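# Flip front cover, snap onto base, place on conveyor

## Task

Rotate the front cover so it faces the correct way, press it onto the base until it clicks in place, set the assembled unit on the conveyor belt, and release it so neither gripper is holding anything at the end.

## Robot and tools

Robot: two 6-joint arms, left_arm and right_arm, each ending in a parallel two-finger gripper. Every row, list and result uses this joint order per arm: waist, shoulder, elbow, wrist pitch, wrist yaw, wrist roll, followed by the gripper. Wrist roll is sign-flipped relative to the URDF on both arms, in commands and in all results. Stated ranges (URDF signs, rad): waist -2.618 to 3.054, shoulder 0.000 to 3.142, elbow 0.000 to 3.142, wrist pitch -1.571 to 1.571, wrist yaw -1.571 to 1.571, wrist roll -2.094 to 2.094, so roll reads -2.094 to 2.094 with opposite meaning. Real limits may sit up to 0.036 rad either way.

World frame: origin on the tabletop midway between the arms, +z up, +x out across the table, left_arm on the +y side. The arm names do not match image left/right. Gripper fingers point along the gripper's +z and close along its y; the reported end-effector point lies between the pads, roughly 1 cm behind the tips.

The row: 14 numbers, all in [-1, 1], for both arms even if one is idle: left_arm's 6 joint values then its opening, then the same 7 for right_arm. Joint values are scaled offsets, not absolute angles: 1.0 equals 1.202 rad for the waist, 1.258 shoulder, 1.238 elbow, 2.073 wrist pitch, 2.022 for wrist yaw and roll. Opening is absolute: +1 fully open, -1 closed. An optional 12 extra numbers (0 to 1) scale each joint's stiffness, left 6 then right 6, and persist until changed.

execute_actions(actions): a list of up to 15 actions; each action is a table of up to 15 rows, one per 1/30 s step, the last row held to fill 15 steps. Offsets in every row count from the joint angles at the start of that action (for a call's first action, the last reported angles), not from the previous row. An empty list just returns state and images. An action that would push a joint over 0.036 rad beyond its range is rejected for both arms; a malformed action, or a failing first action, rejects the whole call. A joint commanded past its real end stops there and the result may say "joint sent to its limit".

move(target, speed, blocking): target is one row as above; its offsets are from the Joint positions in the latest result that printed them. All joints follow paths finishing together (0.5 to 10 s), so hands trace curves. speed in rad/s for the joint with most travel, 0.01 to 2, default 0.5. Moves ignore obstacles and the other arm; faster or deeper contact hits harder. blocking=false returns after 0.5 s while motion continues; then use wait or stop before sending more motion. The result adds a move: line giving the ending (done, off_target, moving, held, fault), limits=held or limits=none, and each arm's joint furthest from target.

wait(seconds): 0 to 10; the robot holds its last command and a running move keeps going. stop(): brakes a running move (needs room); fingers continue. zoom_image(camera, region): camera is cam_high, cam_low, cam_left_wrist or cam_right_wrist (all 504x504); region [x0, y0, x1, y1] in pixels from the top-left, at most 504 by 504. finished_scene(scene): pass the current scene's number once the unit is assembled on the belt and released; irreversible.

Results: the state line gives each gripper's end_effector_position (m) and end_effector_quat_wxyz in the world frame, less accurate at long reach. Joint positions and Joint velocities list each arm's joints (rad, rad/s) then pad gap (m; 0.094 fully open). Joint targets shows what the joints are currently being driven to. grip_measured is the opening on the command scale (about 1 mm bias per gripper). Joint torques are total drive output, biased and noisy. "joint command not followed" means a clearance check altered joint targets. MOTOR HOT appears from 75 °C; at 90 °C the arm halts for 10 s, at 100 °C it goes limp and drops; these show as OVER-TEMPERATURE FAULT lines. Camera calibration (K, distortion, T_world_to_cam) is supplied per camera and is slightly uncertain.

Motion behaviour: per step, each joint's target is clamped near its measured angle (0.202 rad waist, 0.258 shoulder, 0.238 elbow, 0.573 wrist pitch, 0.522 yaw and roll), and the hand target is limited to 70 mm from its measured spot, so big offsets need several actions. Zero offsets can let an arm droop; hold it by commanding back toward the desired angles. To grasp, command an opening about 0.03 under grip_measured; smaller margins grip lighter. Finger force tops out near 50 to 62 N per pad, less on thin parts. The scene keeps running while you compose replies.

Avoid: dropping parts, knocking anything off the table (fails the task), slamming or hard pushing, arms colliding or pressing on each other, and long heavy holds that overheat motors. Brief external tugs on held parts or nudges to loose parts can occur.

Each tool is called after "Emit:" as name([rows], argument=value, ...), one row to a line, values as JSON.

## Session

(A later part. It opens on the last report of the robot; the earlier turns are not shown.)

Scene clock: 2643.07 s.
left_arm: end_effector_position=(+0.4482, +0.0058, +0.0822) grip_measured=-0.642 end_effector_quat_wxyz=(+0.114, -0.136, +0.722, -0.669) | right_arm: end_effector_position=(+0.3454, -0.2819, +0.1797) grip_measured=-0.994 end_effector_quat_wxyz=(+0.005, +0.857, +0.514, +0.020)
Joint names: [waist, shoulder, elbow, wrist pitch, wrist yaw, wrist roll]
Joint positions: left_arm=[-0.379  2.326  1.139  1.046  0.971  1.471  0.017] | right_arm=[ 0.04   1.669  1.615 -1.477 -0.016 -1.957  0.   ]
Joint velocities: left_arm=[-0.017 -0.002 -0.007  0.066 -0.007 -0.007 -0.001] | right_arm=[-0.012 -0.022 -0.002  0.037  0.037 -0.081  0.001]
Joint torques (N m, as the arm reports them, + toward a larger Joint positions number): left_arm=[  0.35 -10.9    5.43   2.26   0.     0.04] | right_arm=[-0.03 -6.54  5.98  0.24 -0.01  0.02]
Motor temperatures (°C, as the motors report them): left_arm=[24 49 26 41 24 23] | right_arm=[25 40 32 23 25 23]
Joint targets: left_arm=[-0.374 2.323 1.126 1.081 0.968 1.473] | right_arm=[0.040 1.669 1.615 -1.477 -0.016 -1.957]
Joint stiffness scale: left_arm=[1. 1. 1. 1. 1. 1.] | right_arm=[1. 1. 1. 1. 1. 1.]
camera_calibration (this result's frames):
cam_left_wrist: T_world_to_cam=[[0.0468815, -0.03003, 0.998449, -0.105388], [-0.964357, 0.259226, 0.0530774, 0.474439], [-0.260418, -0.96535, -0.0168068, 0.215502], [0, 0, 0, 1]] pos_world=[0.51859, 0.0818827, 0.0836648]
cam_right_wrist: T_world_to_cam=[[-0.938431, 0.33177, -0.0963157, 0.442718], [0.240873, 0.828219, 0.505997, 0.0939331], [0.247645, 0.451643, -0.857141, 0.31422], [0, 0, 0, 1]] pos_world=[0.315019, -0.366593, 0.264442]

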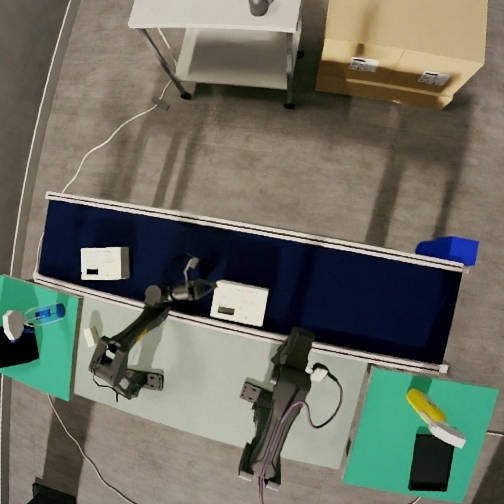

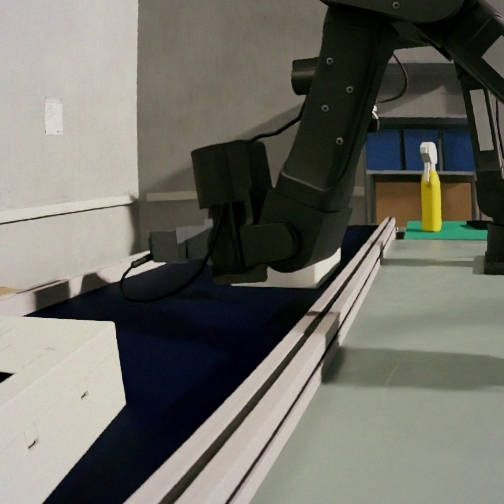

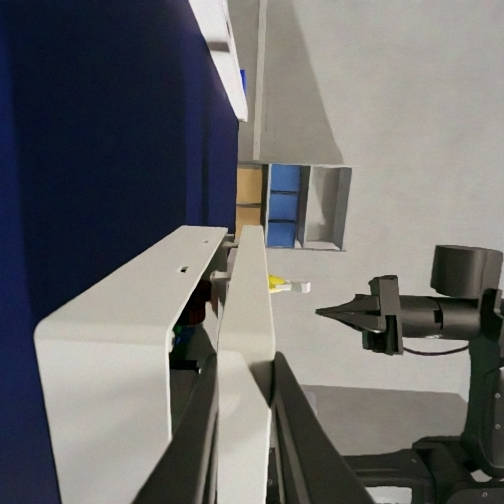

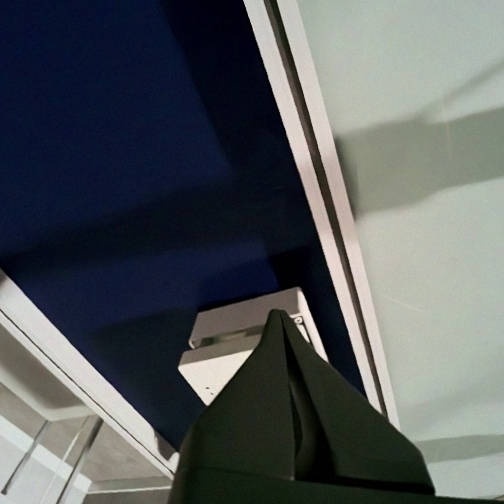

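Emit:
zoom_image(camera="cam_left_wrist", region=[140, 210, 300, 370])

Emit:
zoom_image(camera="cam_right_wrist", region=[170, 280, 330, 420])

Region (140, 210, 300, 370) of cam_left_wrist's 504x504 image, scaled by 3.150, with more detail than that image has.

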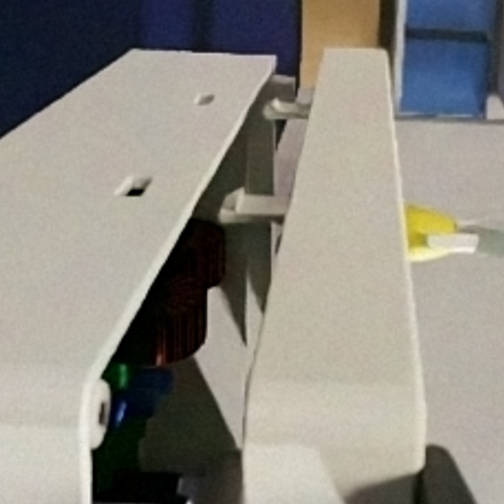

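Region (170, 280, 330, 420) of cam_right_wrist's 504x504 image, scaled by 3.150, with more detail than that image has; it fills the top 441 rows of this view, and the rest is white.

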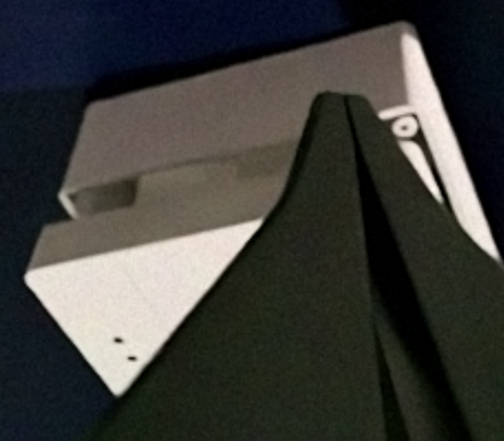

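Emit:
execute_actions([
  [[0.004,0.001,-0.0105,0.019,-0.0015,0.001,-0.67,0,0,0,0,0,0,-1],[0.004,0.003,-0.0105,0.020,-0.0015,0.001,-0.67,0,0,0,0,0,0,-1],[0.004,0.005,-0.0105,0.021,-0.0015,0.001,-0.67,0,0,0,0,0,0,-1],[0.004,0.0072,-0.0105,0.0217,-0.0015,0.001,-0.67,0,0,0,0,0,0,-1]],
])

Emit:
zoom_image(camera="cam_left_wrist", region=[140, 210, 300, 370])

Scene clock: 2662.73 s.
left_arm: end_effector_position=(+0.4480, +0.0058, +0.0785) grip_measured=-0.642 end_effector_quat_wxyz=(+0.114, -0.136, +0.722, -0.669) | right_arm: end_effector_position=(+0.3454, -0.2819, +0.1797) grip_measured=-0.994 end_effector_quat_wxyz=(+0.005, +0.857, +0.514, +0.020)
Joint names: [waist, shoulder, elbow, wrist pitch, wrist yaw, wrist roll]
Joint positions: left_arm=[-0.379  2.336  1.139  1.056  0.971  1.471  0.017] | right_arm=[ 0.04   1.669  1.615 -1.477 -0.016 -1.957  0.   ]
Joint velocities: left_arm=[-0.007 -0.002  0.012 -0.066 -0.022 -0.037 -0.002] | right_arm=[ 0.002 -0.007 -0.012  0.095  0.037 -0.037  0.   ]
Joint torques (N m, as the arm reports them, + toward a larger Joint positions number): left_arm=[  0.46 -10.75   5.54   2.26   0.04   0.06] | right_arm=[-0.03 -6.53  5.98  0.24 -0.01  0.02]
Motor temperatures (°C, as the motors report them): left_arm=[24 49 26 41 24 23] | right_arm=[25 40 32 23 25 23]
Joint targets: left_arm=[-0.374 2.335 1.126 1.091 0.968 1.473] | right_arm=[0.040 1.669 1.615 -1.477 -0.016 -1.957]
Joint stiffness scale: left_arm=[1. 1. 1. 1. 1. 1.] | right_arm=[1. 1. 1. 1. 1. 1.]
camera_calibration (this result's frames):
cam_left_wrist: T_world_to_cam=[[0.0479783, -0.0300783, 0.998395, -0.102237], [-0.964306, 0.259194, 0.0541488, 0.474356], [-0.260407, -0.965357, -0.016569, 0.215413], [0, 0, 0, 1]] pos_world=[0.518425, 0.0819252, 0.0799564]
cam_right_wrist: T_world_to_cam=[[-0.938431, 0.33177, -0.0963157, 0.442718], [0.240873, 0.828219, 0.505997, 0.0939331], [0.247645, 0.451643, -0.857141, 0.31422], [0, 0, 0, 1]] pos_world=[0.315019, -0.366593, 0.264442]

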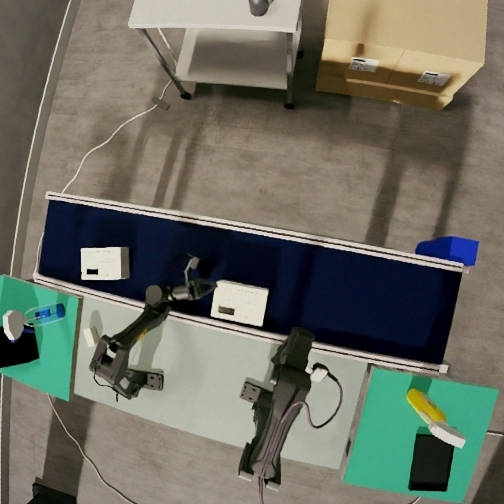

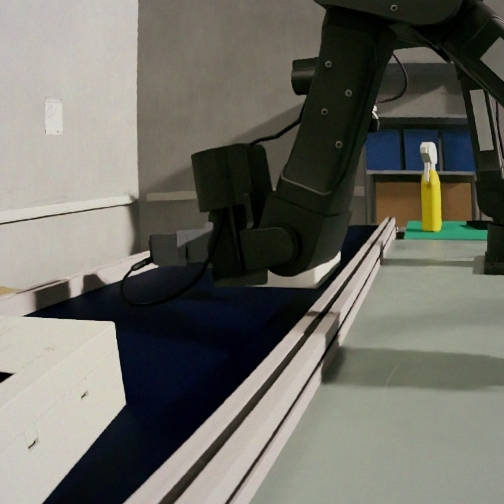

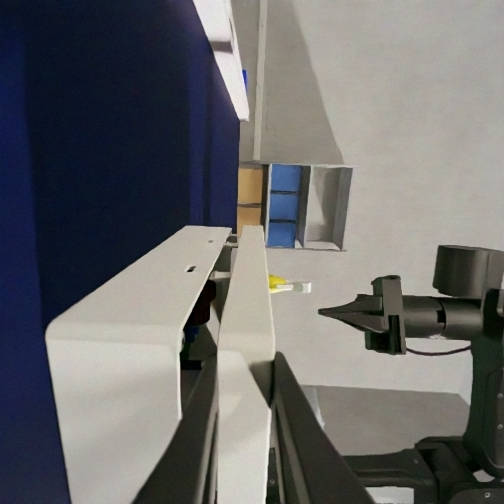

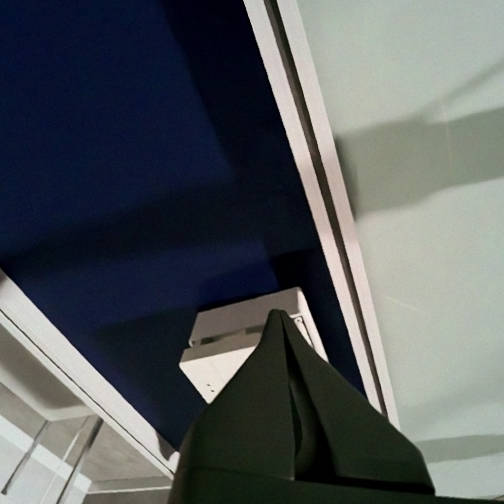

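Region (140, 210, 300, 370) of cam_left_wrist's 504x504 image, scaled by 3.150, with more detail than that image has.

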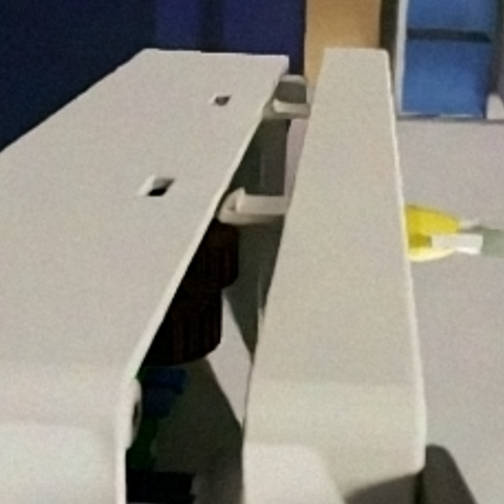

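Emit:
execute_actions([
  [[0.004,0.0005,-0.0105,0.018,-0.0015,0.001,-0.67,0,0,0,0,0,0,-1],[0.004,0.002,-0.0105,0.019,-0.0015,0.001,-0.67,0,0,0,0,0,0,-1],[0.004,0.004,-0.0105,0.0198,-0.0015,0.001,-0.67,0,0,0,0,0,0,-1]],
])

Emit:
zoom_image(camera="cam_left_wrist", region=[140, 210, 300, 370])

Emit:
zoom_image(camera="cam_right_wrist", region=[170, 280, 330, 420])

Scene clock: 2676.40 s.
left_arm: end_effector_position=(+0.4481, +0.0058, +0.0795) grip_measured=-0.642 end_effector_quat_wxyz=(+0.115, -0.134, +0.721, -0.670) | right_arm: end_effector_position=(+0.3454, -0.2819, +0.1797) grip_measured=-0.994 end_effector_quat_wxyz=(+0.005, +0.857, +0.514, +0.020)
Joint names: [waist, shoulder, elbow, wrist pitch, wrist yaw, wrist roll]
Joint positions: left_arm=[-0.379  2.336  1.139  1.061  0.971  1.471  0.017] | right_arm=[ 0.04   1.669  1.615 -1.477 -0.016 -1.957  0.   ]
Joint velocities: left_arm=[ 0.012 -0.007 -0.002  0.007 -0.007  0.095 -0.001] | right_arm=[-0.007 -0.012  0.002 -0.007  0.037 -0.037  0.   ]
Joint torques (N m, as the arm reports them, + toward a larger Joint positions number): left_arm=[  0.47 -10.61   5.51   2.25   0.01   0.05] | right_arm=[-0.03 -6.53  5.98  0.24 -0.01  0.02]
Motor temperatures (°C, as the motors report them): left_arm=[24 49 26 41 24 23] | right_arm=[25 40 32 23 25 23]
Joint targets: left_arm=[-0.374 2.341 1.126 1.097 0.968 1.473] | right_arm=[0.040 1.669 1.615 -1.477 -0.016 -1.957]
Joint stiffness scale: left_arm=[1. 1. 1. 1. 1. 1.] | right_arm=[1. 1. 1. 1. 1. 1.]
camera_calibration (this result's frames):
cam_left_wrist: T_world_to_cam=[[0.0424289, -0.0287174, 0.998687, -0.100756], [-0.964591, 0.259264, 0.0484356, 0.475021], [-0.260315, -0.965379, -0.0167002, 0.215402], [0, 0, 0, 1]] pos_world=[0.518548, 0.0818948, 0.0812125]
cam_right_wrist: T_world_to_cam=[[-0.938431, 0.33177, -0.0963157, 0.442718], [0.240873, 0.828219, 0.505997, 0.0939331], [0.247645, 0.451643, -0.857141, 0.31422], [0, 0, 0, 1]] pos_world=[0.315019, -0.366593, 0.264442]

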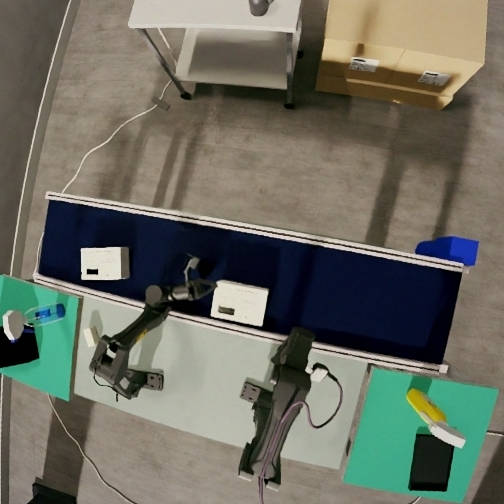

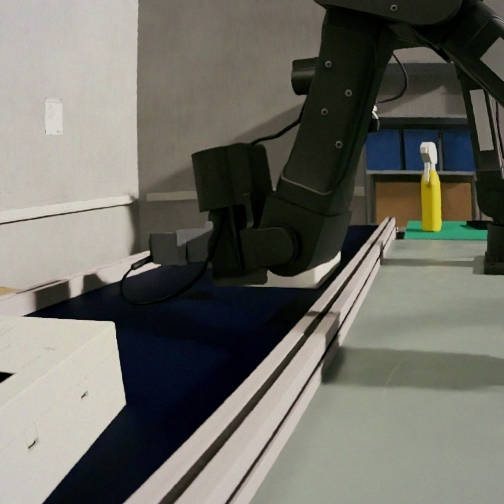

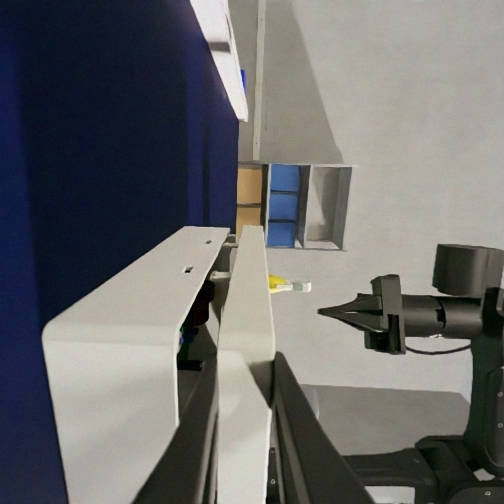

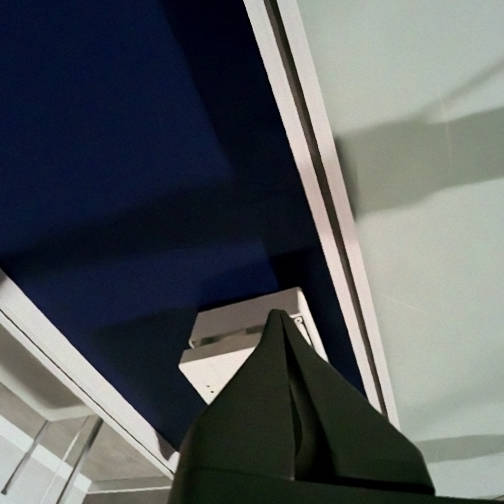

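Region (140, 210, 300, 370) of cam_left_wrist's 504x504 image, scaled by 3.150, with more detail than that image has.

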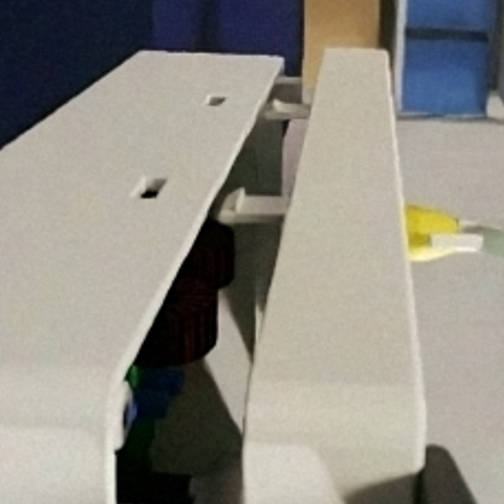

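Region (170, 280, 330, 420) of cam_right_wrist's 504x504 image, scaled by 3.150, with more detail than that image has; it fills the top 441 rows of this view, and the rest is white.

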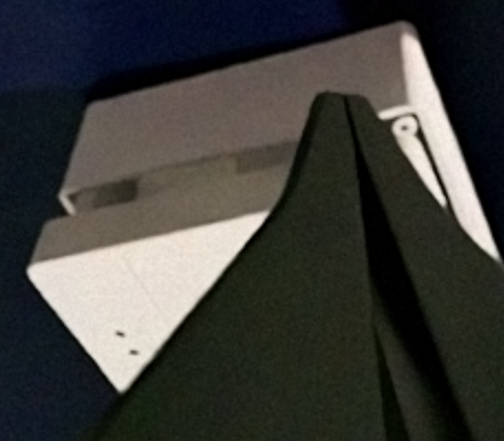

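Emit:
execute_actions([
  [[0.004,0.002,-0.0105,0.0174,-0.0015,0.001,-0.64,0,0,0,0,0,0,-1],[0.004,0.002,-0.0105,0.0174,-0.0015,0.001,-0.62,0,0,0,0,0,0,-1],[0.004,0.002,-0.0105,0.0174,-0.0015,0.001,-0.60,0,0,0,0,0,0,-1],[0.004,0.002,-0.0105,0.0174,-0.0015,0.001,-0.58,0,0,0,0,0,0,-1],[0.004,0.002,-0.0105,0.0174,-0.0015,0.001,-0.56,0,0,0,0,0,0,-1],[0.004,0.002,-0.0105,0.0174,-0.0015,0.001,-0.54,0,0,0,0,0,0,-1]],
])

Emit:
zoom_image(camera="cam_left_wrist", region=[100, 200, 340, 440])

Scene clock: 2726.63 s.
left_arm: end_effector_position=(+0.4483, +0.0057, +0.0810) grip_measured=-0.541 end_effector_quat_wxyz=(+0.116, -0.134, +0.720, -0.671) | right_arm: end_effector_position=(+0.3454, -0.2819, +0.1797) grip_measured=-0.994 end_effector_quat_wxyz=(+0.005, +0.857, +0.514, +0.020)
Joint names: [waist, shoulder, elbow, wrist pitch, wrist yaw, wrist roll]
Joint positions: left_arm=[-0.379  2.336  1.139  1.071  0.971  1.477  0.022] | right_arm=[ 0.04   1.669  1.615 -1.477 -0.016 -1.957  0.   ]
Joint velocities: left_arm=[ 0.007 -0.002 -0.022  0.022  0.066  0.007  0.001] | right_arm=[-0.012 -0.002  0.012 -0.037  0.007  0.007  0.   ]
Joint torques (N m, as the arm reports them, + toward a larger Joint positions number): left_arm=[  0.44 -10.69   5.5    2.18   0.    -0.02] | right_arm=[-0.03 -6.54  5.98  0.24 -0.01  0.02]
Motor temperatures (°C, as the motors report them): left_arm=[24 49 26 41 24 23] | right_arm=[25 39 32 23 25 23]
Joint targets: left_arm=[-0.374 2.339 1.126 1.098 0.968 1.473] | right_arm=[0.040 1.669 1.615 -1.477 -0.016 -1.957]
Joint stiffness scale: left_arm=[1. 1. 1. 1. 1. 1.] | right_arm=[1. 1. 1. 1. 1. 1.]
camera_calibration (this result's frames):
cam_left_wrist: T_world_to_cam=[[0.0392601, -0.0244078, 0.998931, -0.100939], [-0.964856, 0.259028, 0.04425, 0.475612], [-0.259831, -0.965561, -0.0133805, 0.214947], [0, 0, 0, 1]] pos_world=[0.51871, 0.0818845, 0.082661]
cam_right_wrist: T_world_to_cam=[[-0.938431, 0.33177, -0.0963157, 0.442718], [0.240873, 0.828219, 0.505997, 0.0939331], [0.247645, 0.451643, -0.857141, 0.31422], [0, 0, 0, 1]] pos_world=[0.315019, -0.366593, 0.264442]

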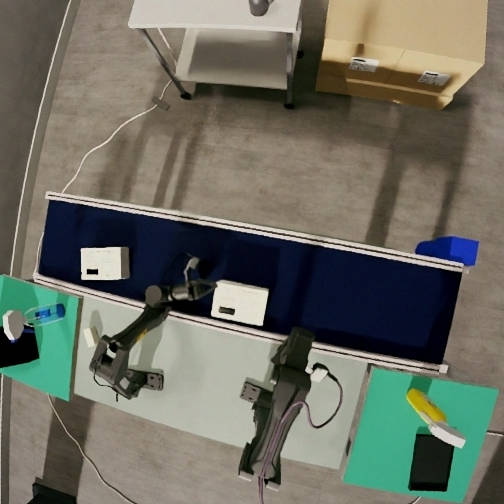

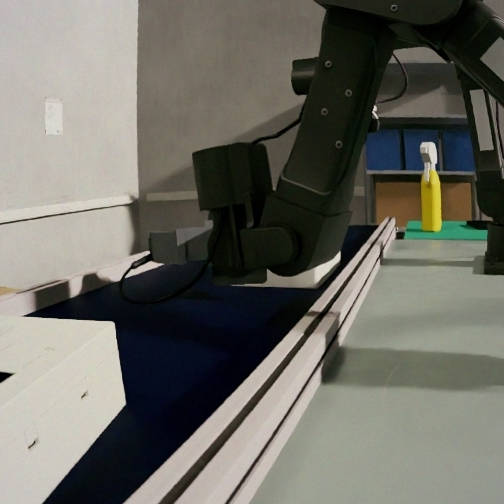

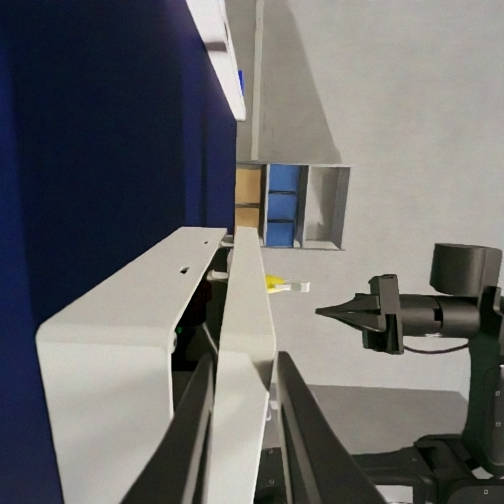

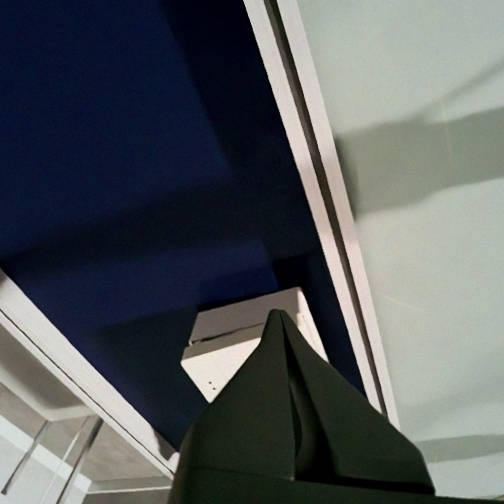

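Region (100, 200, 340, 440) of cam_left_wrist's 504x504 image, scaled by 2.100, with more detail than that image has.

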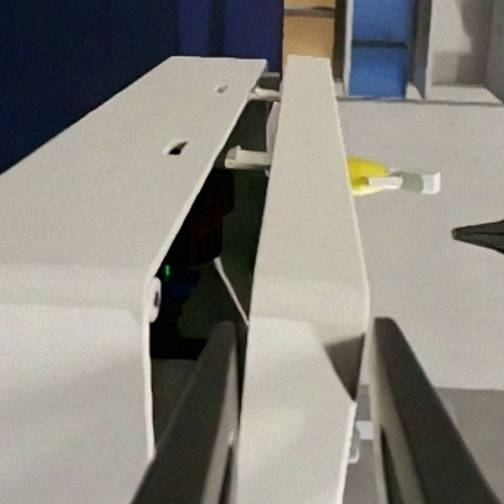

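Emit:
execute_actions([
  [[0.004,0.002,-0.0105,0.013,-0.0015,-0.002,-0.53,0,0,0,0,0,0,-1],[0.004,0.002,-0.0105,0.013,-0.0015,-0.002,-0.51,0,0,0,0,0,0,-1],[0.004,0.002,-0.0105,0.013,-0.0015,-0.002,-0.49,0,0,0,0,0,0,-1],[0.004,0.002,-0.0105,0.013,-0.0015,-0.002,-0.47,0,0,0,0,0,0,-1],[0.004,0.002,-0.0105,0.013,-0.0015,-0.002,-0.45,0,0,0,0,0,0,-1]],
])

Emit:
zoom_image(camera="cam_left_wrist", region=[100, 200, 340, 440])

Scene clock: 2738.97 s.
left_arm: end_effector_position=(+0.4484, +0.0057, +0.0811) grip_measured=-0.451 end_effector_quat_wxyz=(+0.116, -0.134, +0.720, -0.671) | right_arm: end_effector_position=(+0.3454, -0.2819, +0.1797) grip_measured=-0.994 end_effector_quat_wxyz=(+0.005, +0.857, +0.514, +0.020)
Joint names: [waist, shoulder, elbow, wrist pitch, wrist yaw, wrist roll]
Joint positions: left_arm=[-0.379  2.336  1.139  1.071  0.971  1.478  0.026] | right_arm=[ 0.04   1.669  1.615 -1.477 -0.016 -1.957  0.   ]
Joint velocities: left_arm=[ 0.007 -0.022  0.007 -0.007 -0.095  0.007 -0.   ] | right_arm=[ 0.002  0.002  0.007  0.022  0.007  0.037 -0.   ]
Joint torques (N m, as the arm reports them, + toward a larger Joint positions number): left_arm=[  0.48 -10.68   5.48   2.2    0.01  -0.04] | right_arm=[-0.03 -6.55  5.97  0.24 -0.01  0.02]
Motor temperatures (°C, as the motors report them): left_arm=[24 49 26 41 24 23] | right_arm=[25 39 32 23 25 23]
Joint targets: left_arm=[-0.374 2.339 1.126 1.097 0.968 1.473] | right_arm=[0.040 1.669 1.615 -1.477 -0.016 -1.957]
Joint stiffness scale: left_arm=[1. 1. 1. 1. 1. 1.] | right_arm=[1. 1. 1. 1. 1. 1.]
camera_calibration (this result's frames):
cam_left_wrist: T_world_to_cam=[[0.0396041, -0.0240505, 0.998926, -0.101159], [-0.964855, 0.258991, 0.0444888, 0.475598], [-0.259783, -0.96558, -0.0129481, 0.214892], [0, 0, 0, 1]] pos_world=[0.518714, 0.0818869, 0.0826744]
cam_right_wrist: T_world_to_cam=[[-0.938431, 0.33177, -0.0963157, 0.442718], [0.240873, 0.828219, 0.505997, 0.0939331], [0.247645, 0.451643, -0.857141, 0.31422], [0, 0, 0, 1]] pos_world=[0.315019, -0.366593, 0.264442]

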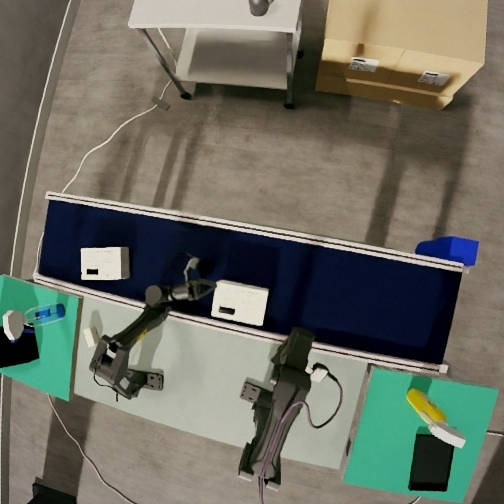

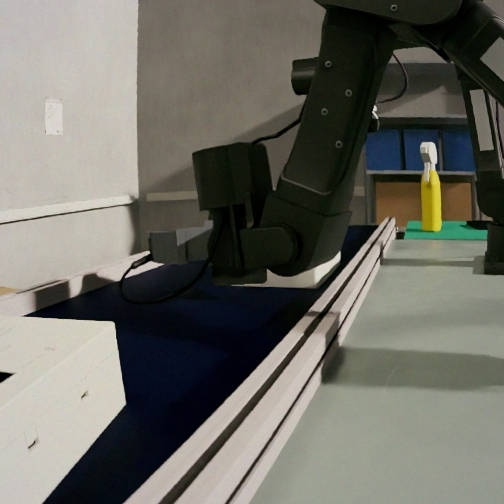

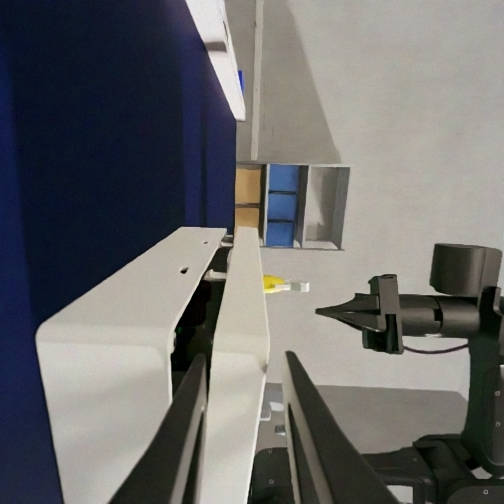

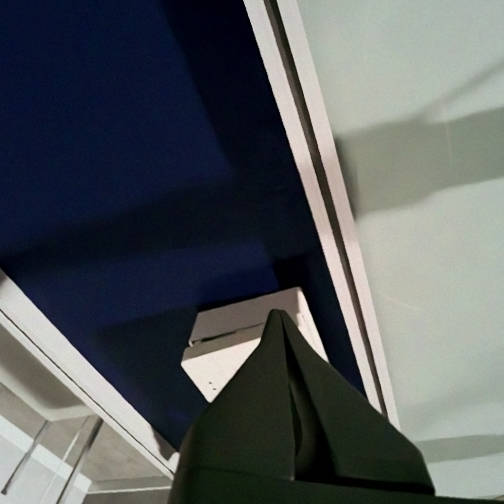

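Region (100, 200, 340, 440) of cam_left_wrist's 504x504 image, scaled by 2.100, with more detail than that image has.

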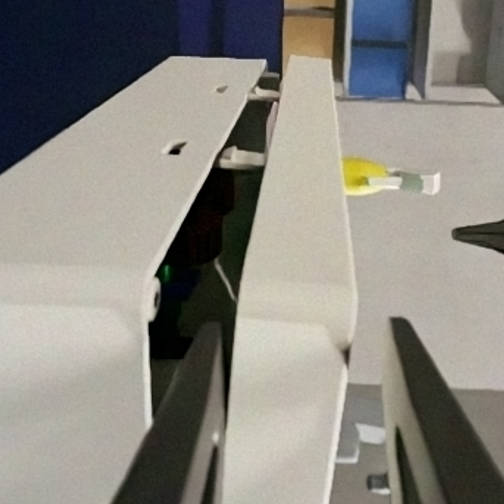

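Emit:
execute_actions([
  [[0.008,-0.014,-0.013,0.0115,0.005,-0.005,-0.45,0,0,0,0,0,0,-1],[0.008,-0.014,-0.013,0.0115,0.005,-0.005,-0.45,0,0,0,0,0,0,-1],[0.013,-0.019,-0.018,0.010,0.008,-0.0065,-0.45,0,0,0,0,0,0,-1],[0.013,-0.019,-0.018,0.010,0.008,-0.0065,-0.45,0,0,0,0,0,0,-1],[0.018,-0.0235,-0.023,0.0085,0.011,-0.008,-0.45,0,0,0,0,0,0,-1],[0.018,-0.0235,-0.023,0.0085,0.011,-0.008,-0.45,0,0,0,0,0,0,-1],[0.023,-0.028,-0.028,0.007,0.014,-0.0095,-0.45,0,0,0,0,0,0,-1],[0.023,-0.028,-0.028,0.007,0.014,-0.0095,-0.45,0,0,0,0,0,0,-1],[0.028,-0.033,-0.033,0.0055,0.017,-0.011,-0.45,0,0,0,0,0,0,-1],[0.028,-0.033,-0.033,0.0055,0.017,-0.011,-0.45,0,0,0,0,0,0,-1],[0.033,-0.0375,-0.038,0.004,0.020,-0.0127,-0.45,0,0,0,0,0,0,-1],[0.033,-0.0375,-0.038,0.004,0.020,-0.0127,-0.45,0,0,0,0,0,0,-1],[0.038,-0.042,-0.0436,0.0024,0.0237,-0.0143,-0.45,0,0,0,0,0,0,-1]],
])

Emit:
zoom_image(camera="cam_left_wrist", region=[100, 200, 340, 440])

Scene clock: 2781.33 s.
left_arm: end_effector_position=(+0.4470, +0.0227, +0.0821) grip_measured=-0.451 end_effector_quat_wxyz=(+0.119, -0.139, +0.720, -0.670) | right_arm: end_effector_position=(+0.3454, -0.2819, +0.1797) grip_measured=-0.994 end_effector_quat_wxyz=(+0.005, +0.857, +0.514, +0.020)
Joint names: [waist, shoulder, elbow, wrist pitch, wrist yaw, wrist roll]
Joint positions: left_arm=[-0.342  2.314  1.106  1.071  0.996  1.471  0.026] | right_arm=[ 0.04   1.669  1.615 -1.477 -0.016 -1.957  0.   ]
Joint velocities: left_arm=[ 0.081 -0.056 -0.027 -0.037  0.066 -0.051 -0.   ] | right_arm=[ 0.007 -0.017 -0.012  0.007  0.022  0.051  0.   ]
Joint torques (N m, as the arm reports them, + toward a larger Joint positions number): left_arm=[  0.55 -12.16   4.93   1.94   0.21  -0.15] | right_arm=[-0.03 -6.54  5.97  0.24 -0.01  0.02]
Motor temperatures (°C, as the motors report them): left_arm=[24 49 26 40 24 24] | right_arm=[25 39 32 23 25 23]
Joint targets: left_arm=[-0.333 2.284 1.085 1.076 1.019 1.449] | right_arm=[0.040 1.669 1.615 -1.477 -0.016 -1.957]
Joint stiffness scale: left_arm=[1. 1. 1. 1. 1. 1.] | right_arm=[1. 1. 1. 1. 1. 1.]
camera_calibration (this result's frames):
cam_left_wrist: T_world_to_cam=[[0.0442752, -0.0254706, 0.998695, -0.103776], [-0.967465, 0.248171, 0.0492201, 0.470834], [-0.249101, -0.968381, -0.0136541, 0.226312], [0, 0, 0, 1]] pos_world=[0.516484, 0.0996655, 0.0835564]
cam_right_wrist: T_world_to_cam=[[-0.938431, 0.33177, -0.0963157, 0.442718], [0.240873, 0.828219, 0.505997, 0.0939331], [0.247645, 0.451643, -0.857141, 0.31422], [0, 0, 0, 1]] pos_world=[0.315019, -0.366593, 0.264442]

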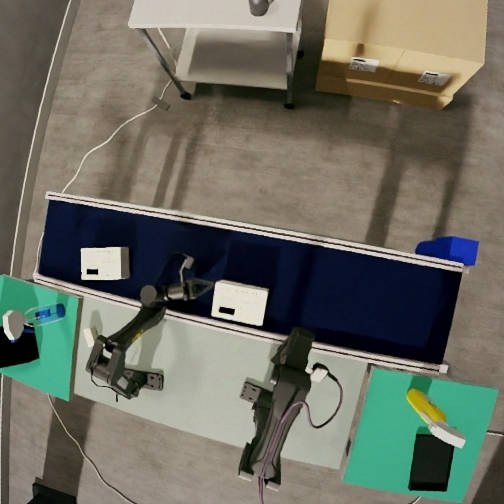

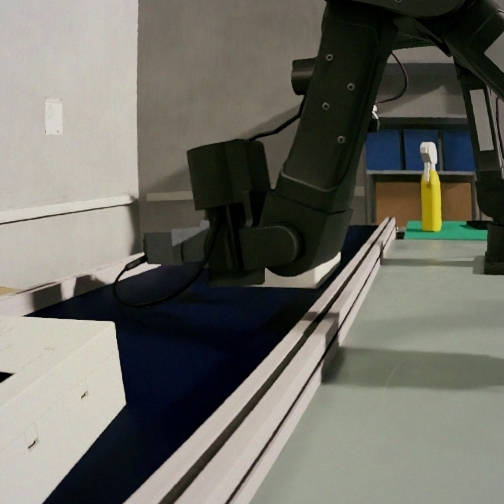

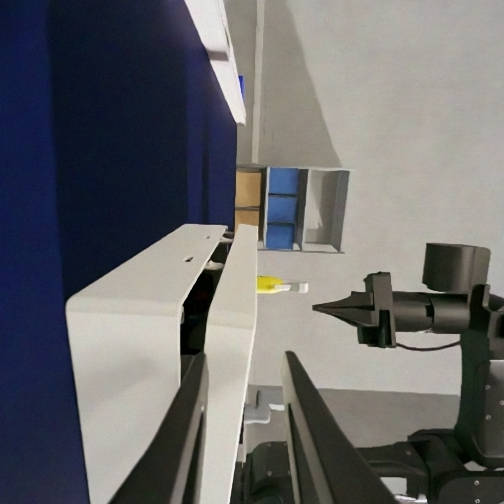

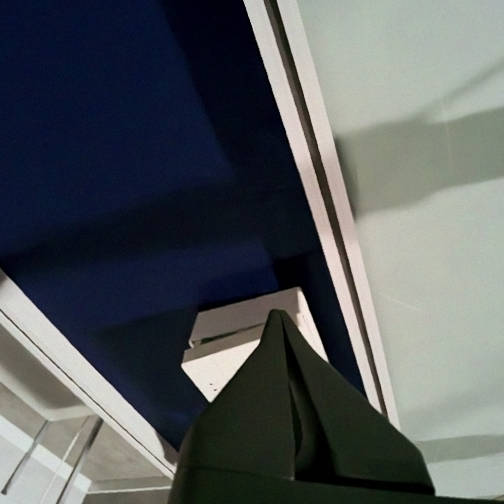

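Region (100, 200, 340, 440) of cam_left_wrist's 504x504 image, scaled by 2.100, with more detail than that image has.

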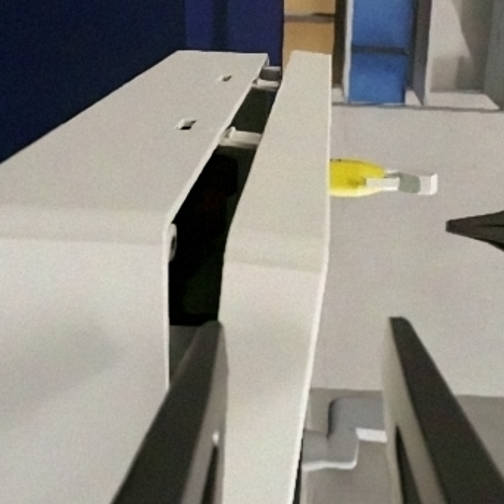

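Emit:
move(target=[0.30,-0.30,0.0,0.0,0.0,0.0,-0.45,0.491,0.174,0.03,0.089,0.008,0,-1], speed=0.4)

Scene clock: 2818.80 s.
left_arm: end_effector_position=(+0.4856, +0.1986, +0.2535) grip_measured=-0.451 end_effector_quat_wxyz=(+0.353, -0.144, +0.650, -0.657) | right_arm: end_effector_position=(+0.3547, -0.0852, +0.1126) grip_measured=-0.994 end_effector_quat_wxyz=(-0.007, +0.671, +0.742, +0.002)
Joint names: [waist, shoulder, elbow, wrist pitch, wrist yaw, wrist roll]
Joint positions: left_arm=[0.017 1.956 1.105 1.063 1.006 1.476 0.026] | right_arm=[ 0.631  1.888  1.615 -1.298 -0.015 -1.957  0.   ]
Joint velocities: left_arm=[ 0.002 -0.037  0.002  0.081 -0.081  0.066 -0.001] | right_arm=[ 0.002  0.002  0.002  0.007  0.007  0.007 -0.   ]
Joint torques (N m, as the arm reports them, + toward a larger Joint positions number): left_arm=[  0.14 -10.5    7.93   1.83  -0.21  -0.04] | right_arm=[ 0.06 -8.51  9.1   0.2   0.18  0.02]
Motor temperatures (°C, as the motors report them): left_arm=[24 51 25 39 24 24] | right_arm=[25 39 32 23 25 23]
Joint targets: left_arm=[0.018 1.937 1.105 1.071 0.996 1.471] | right_arm=[0.630 1.888 1.652 -1.292 0.000 -1.957]
Joint stiffness scale: left_arm=[1. 1. 1. 1. 1. 1.] | right_arm=[1. 1. 1. 1. 1. 1.]
move: off_target (right_arm); limits=none; left_arm: farthest joint: the shoulder, 0.019 radians from its target (0.372 radians at the start); right_arm: farthest joint: the elbow, 0.037 radians from its target (0.037 radians at the start)
camera_calibration (this result's frames):
cam_left_wrist: T_world_to_cam=[[-0.286762, -0.0573011, 0.956287, -0.0943456], [-0.952248, -0.092188, -0.291075, 0.602563], [0.104837, -0.994092, -0.0281289, 0.245526], [0, 0, 0, 1]] pos_world=[0.520995, 0.294218, 0.272519]
cam_right_wrist: T_world_to_cam=[[-0.966823, -0.248767, -0.0580267, 0.335929], [-0.243925, 0.83164, 0.498875, 0.135769], [-0.0758465, 0.496478, -0.864729, 0.285021], [0, 0, 0, 1]] pos_world=[0.37952, -0.170849, 0.198227]

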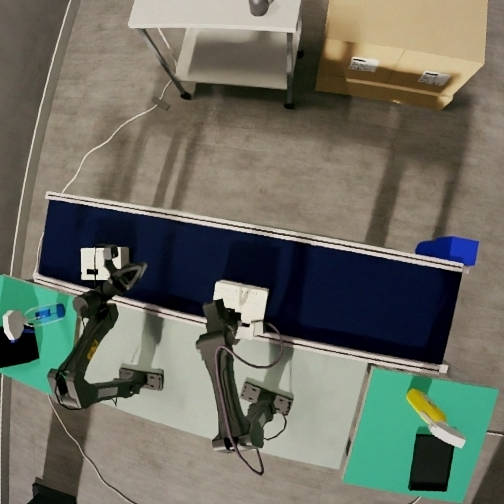

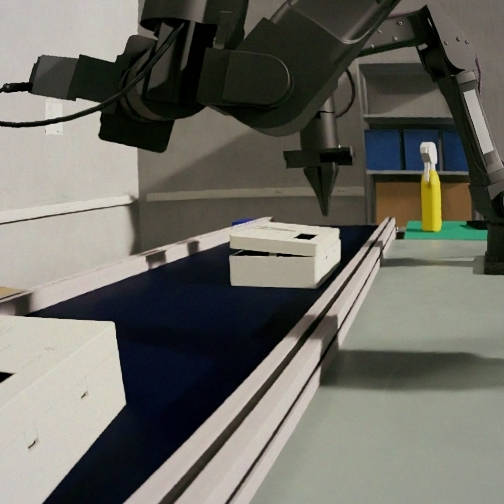

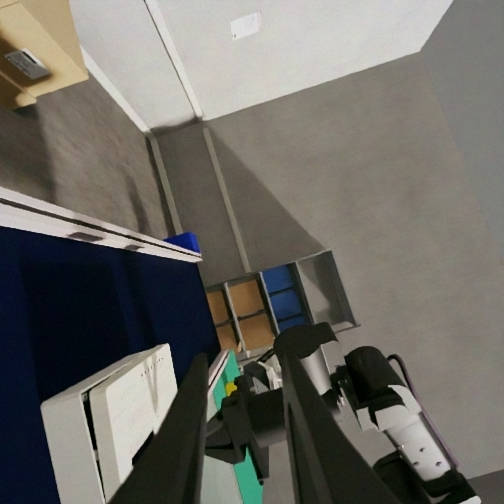

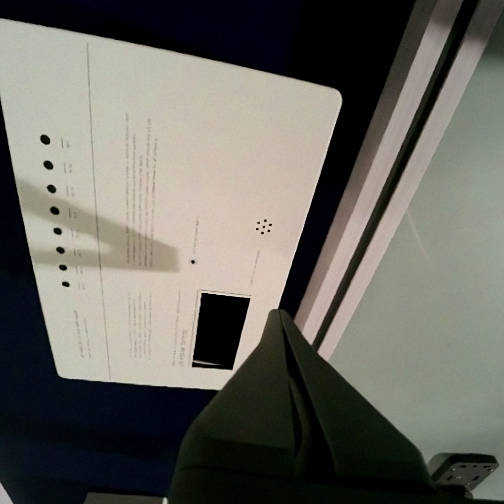

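Emit:
zoom_image(camera="cam_low", region=[210, 190, 360, 310])

Region (210, 190, 360, 310) of cam_low's 504x504 image, scaled by 3.360, with more detail than that image has; it fills the top 403 rows of this view, and the rest is white.

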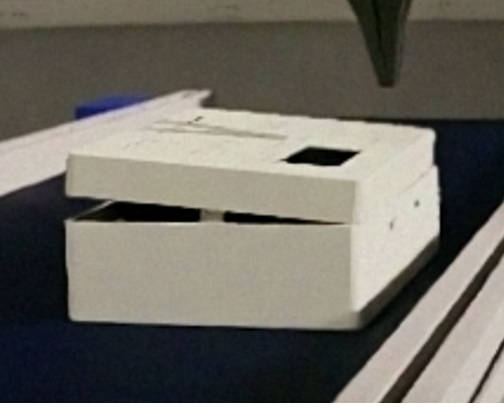

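Emit:
zoom_image(camera="cam_low", region=[300, 222, 350, 292])

Emit:
zoom_image(camera="cam_left_wrist", region=[30, 330, 200, 500])

Region (300, 222, 350, 292) of cam_low's 504x504 image, scaled by 7.200, with more detail than that image has; it fills the left 360 columns of this view, and the rest is white.

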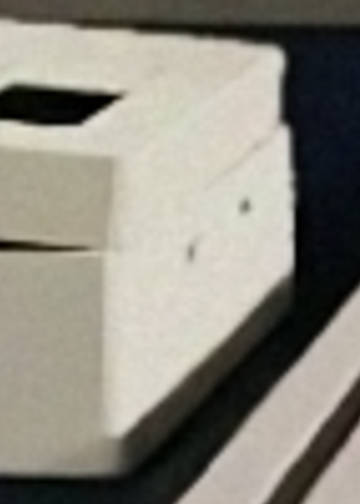

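Region (30, 330, 200, 500) of cam_left_wrist's 504x504 image, scaled by 2.965, with more detail than that image has.

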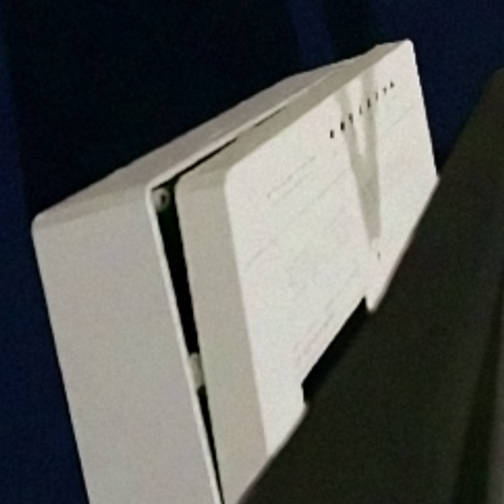

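Emit:
move(target=[0,-0.015,0,0.004,0,0,-0.45,-0.117,0.333,0.56,-0.112,0.0,0,-1], speed=0.4)

Scene clock: 2891.67 s.
left_arm: end_effector_position=(+0.4856, +0.1986, +0.2535) grip_measured=-0.451 end_effector_quat_wxyz=(+0.351, -0.146, +0.650, -0.658) | right_arm: end_effector_position=(+0.4650, -0.0956, +0.1176) grip_measured=-0.994 end_effector_quat_wxyz=(-0.002, +0.719, +0.695, +0.015)
Joint names: [waist, shoulder, elbow, wrist pitch, wrist yaw, wrist roll]
Joint positions: left_arm=[0.017 1.956 1.105 1.063 1.006 1.481 0.026] | right_arm=[ 0.496  2.307  2.274 -1.511 -0.016 -1.957  0.   ]
Joint velocities: left_arm=[ 0.002  0.007 -0.007 -0.081 -0.022  0.007  0.   ] | right_arm=[ 0.002 -0.012  0.007  0.066  0.007 -0.022  0.001]
Joint torques (N m, as the arm reports them, + toward a larger Joint positions number): left_arm=[  0.06 -10.58   7.77   1.89  -0.13  -0.03] | right_arm=[ -0.47 -11.72   8.73   0.03   0.     0.02]
Motor temperatures (°C, as the motors report them): left_arm=[24 49 27 37 24 24] | right_arm=[25 42 36 23 25 23]
Joint targets: left_arm=[0.017 1.937 1.105 1.071 1.006 1.476] | right_arm=[0.490 2.307 2.308 -1.530 -0.015 -1.957]
Joint stiffness scale: left_arm=[1. 1. 1. 1. 1. 1.] | right_arm=[1. 1. 1. 1. 1. 1.]
move: off_target (right_arm); limits=none; left_arm: farthest joint: the shoulder, 0.019 radians from its target (0.019 radians at the start); right_arm: farthest joint: the elbow, 0.035 radians from its target (0.693 radians at the start)
camera_calibration (this result's frames):
cam_left_wrist: T_world_to_cam=[[-0.283217, -0.054068, 0.95753, -0.0970241], [-0.95338, -0.0925849, -0.287218, 0.602214], [0.104182, -0.994236, -0.0253258, 0.245162], [0, 0, 0, 1]] pos_world=[0.521119, 0.294259, 0.272079]
cam_right_wrist: T_world_to_cam=[[-0.989797, -0.115267, -0.083754, 0.466776], [-0.141863, 0.851993, 0.503967, 0.12267], [0.0132672, 0.510707, -0.859652, 0.262204], [0, 0, 0, 1]] pos_world=[0.475938, -0.18462, 0.202677]

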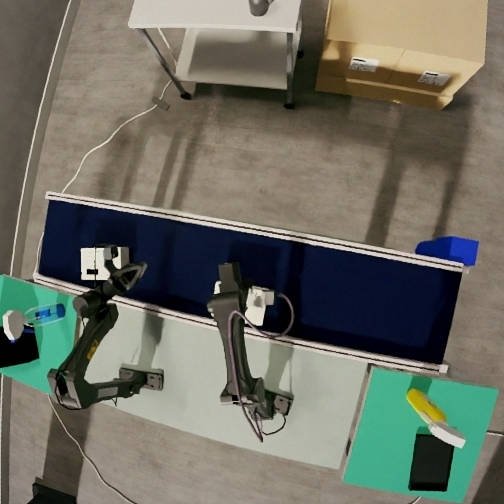

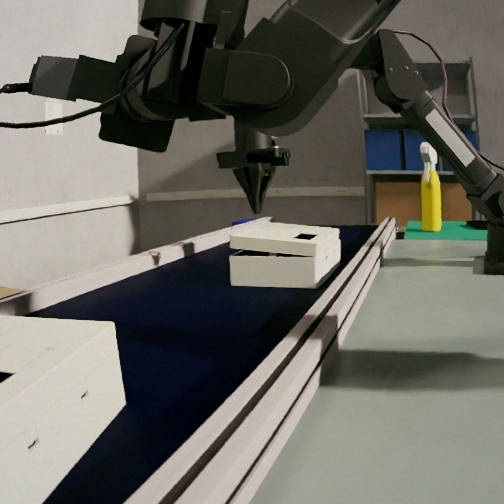

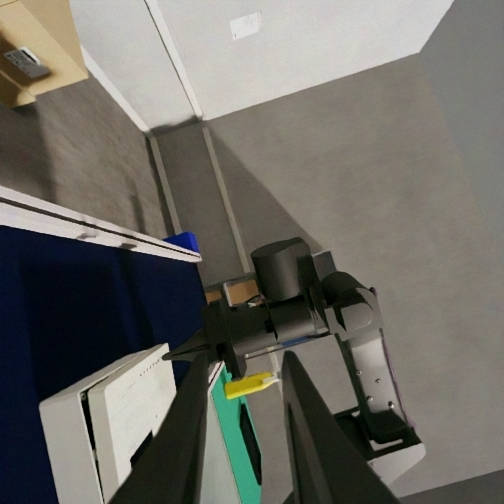

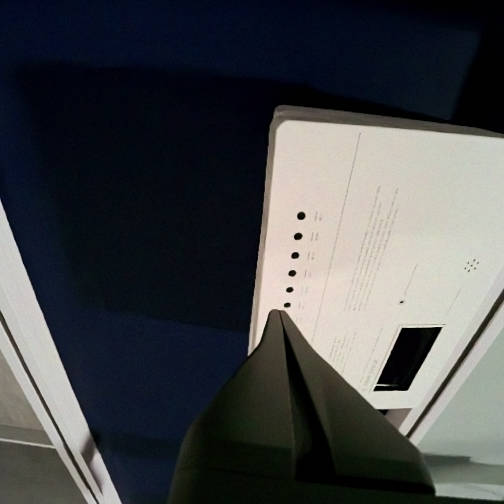

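Emit:
zoom_image(camera="cam_right_wrist", region=[230, 90, 390, 250])

Region (230, 90, 390, 250) of cam_right_wrist's 504x504 image, scaled by 3.150, with more detail than that image has.

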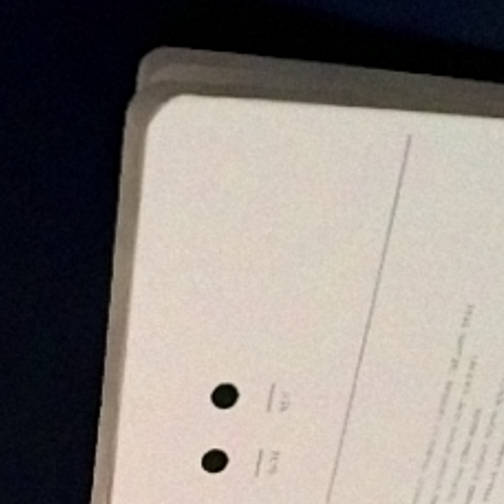

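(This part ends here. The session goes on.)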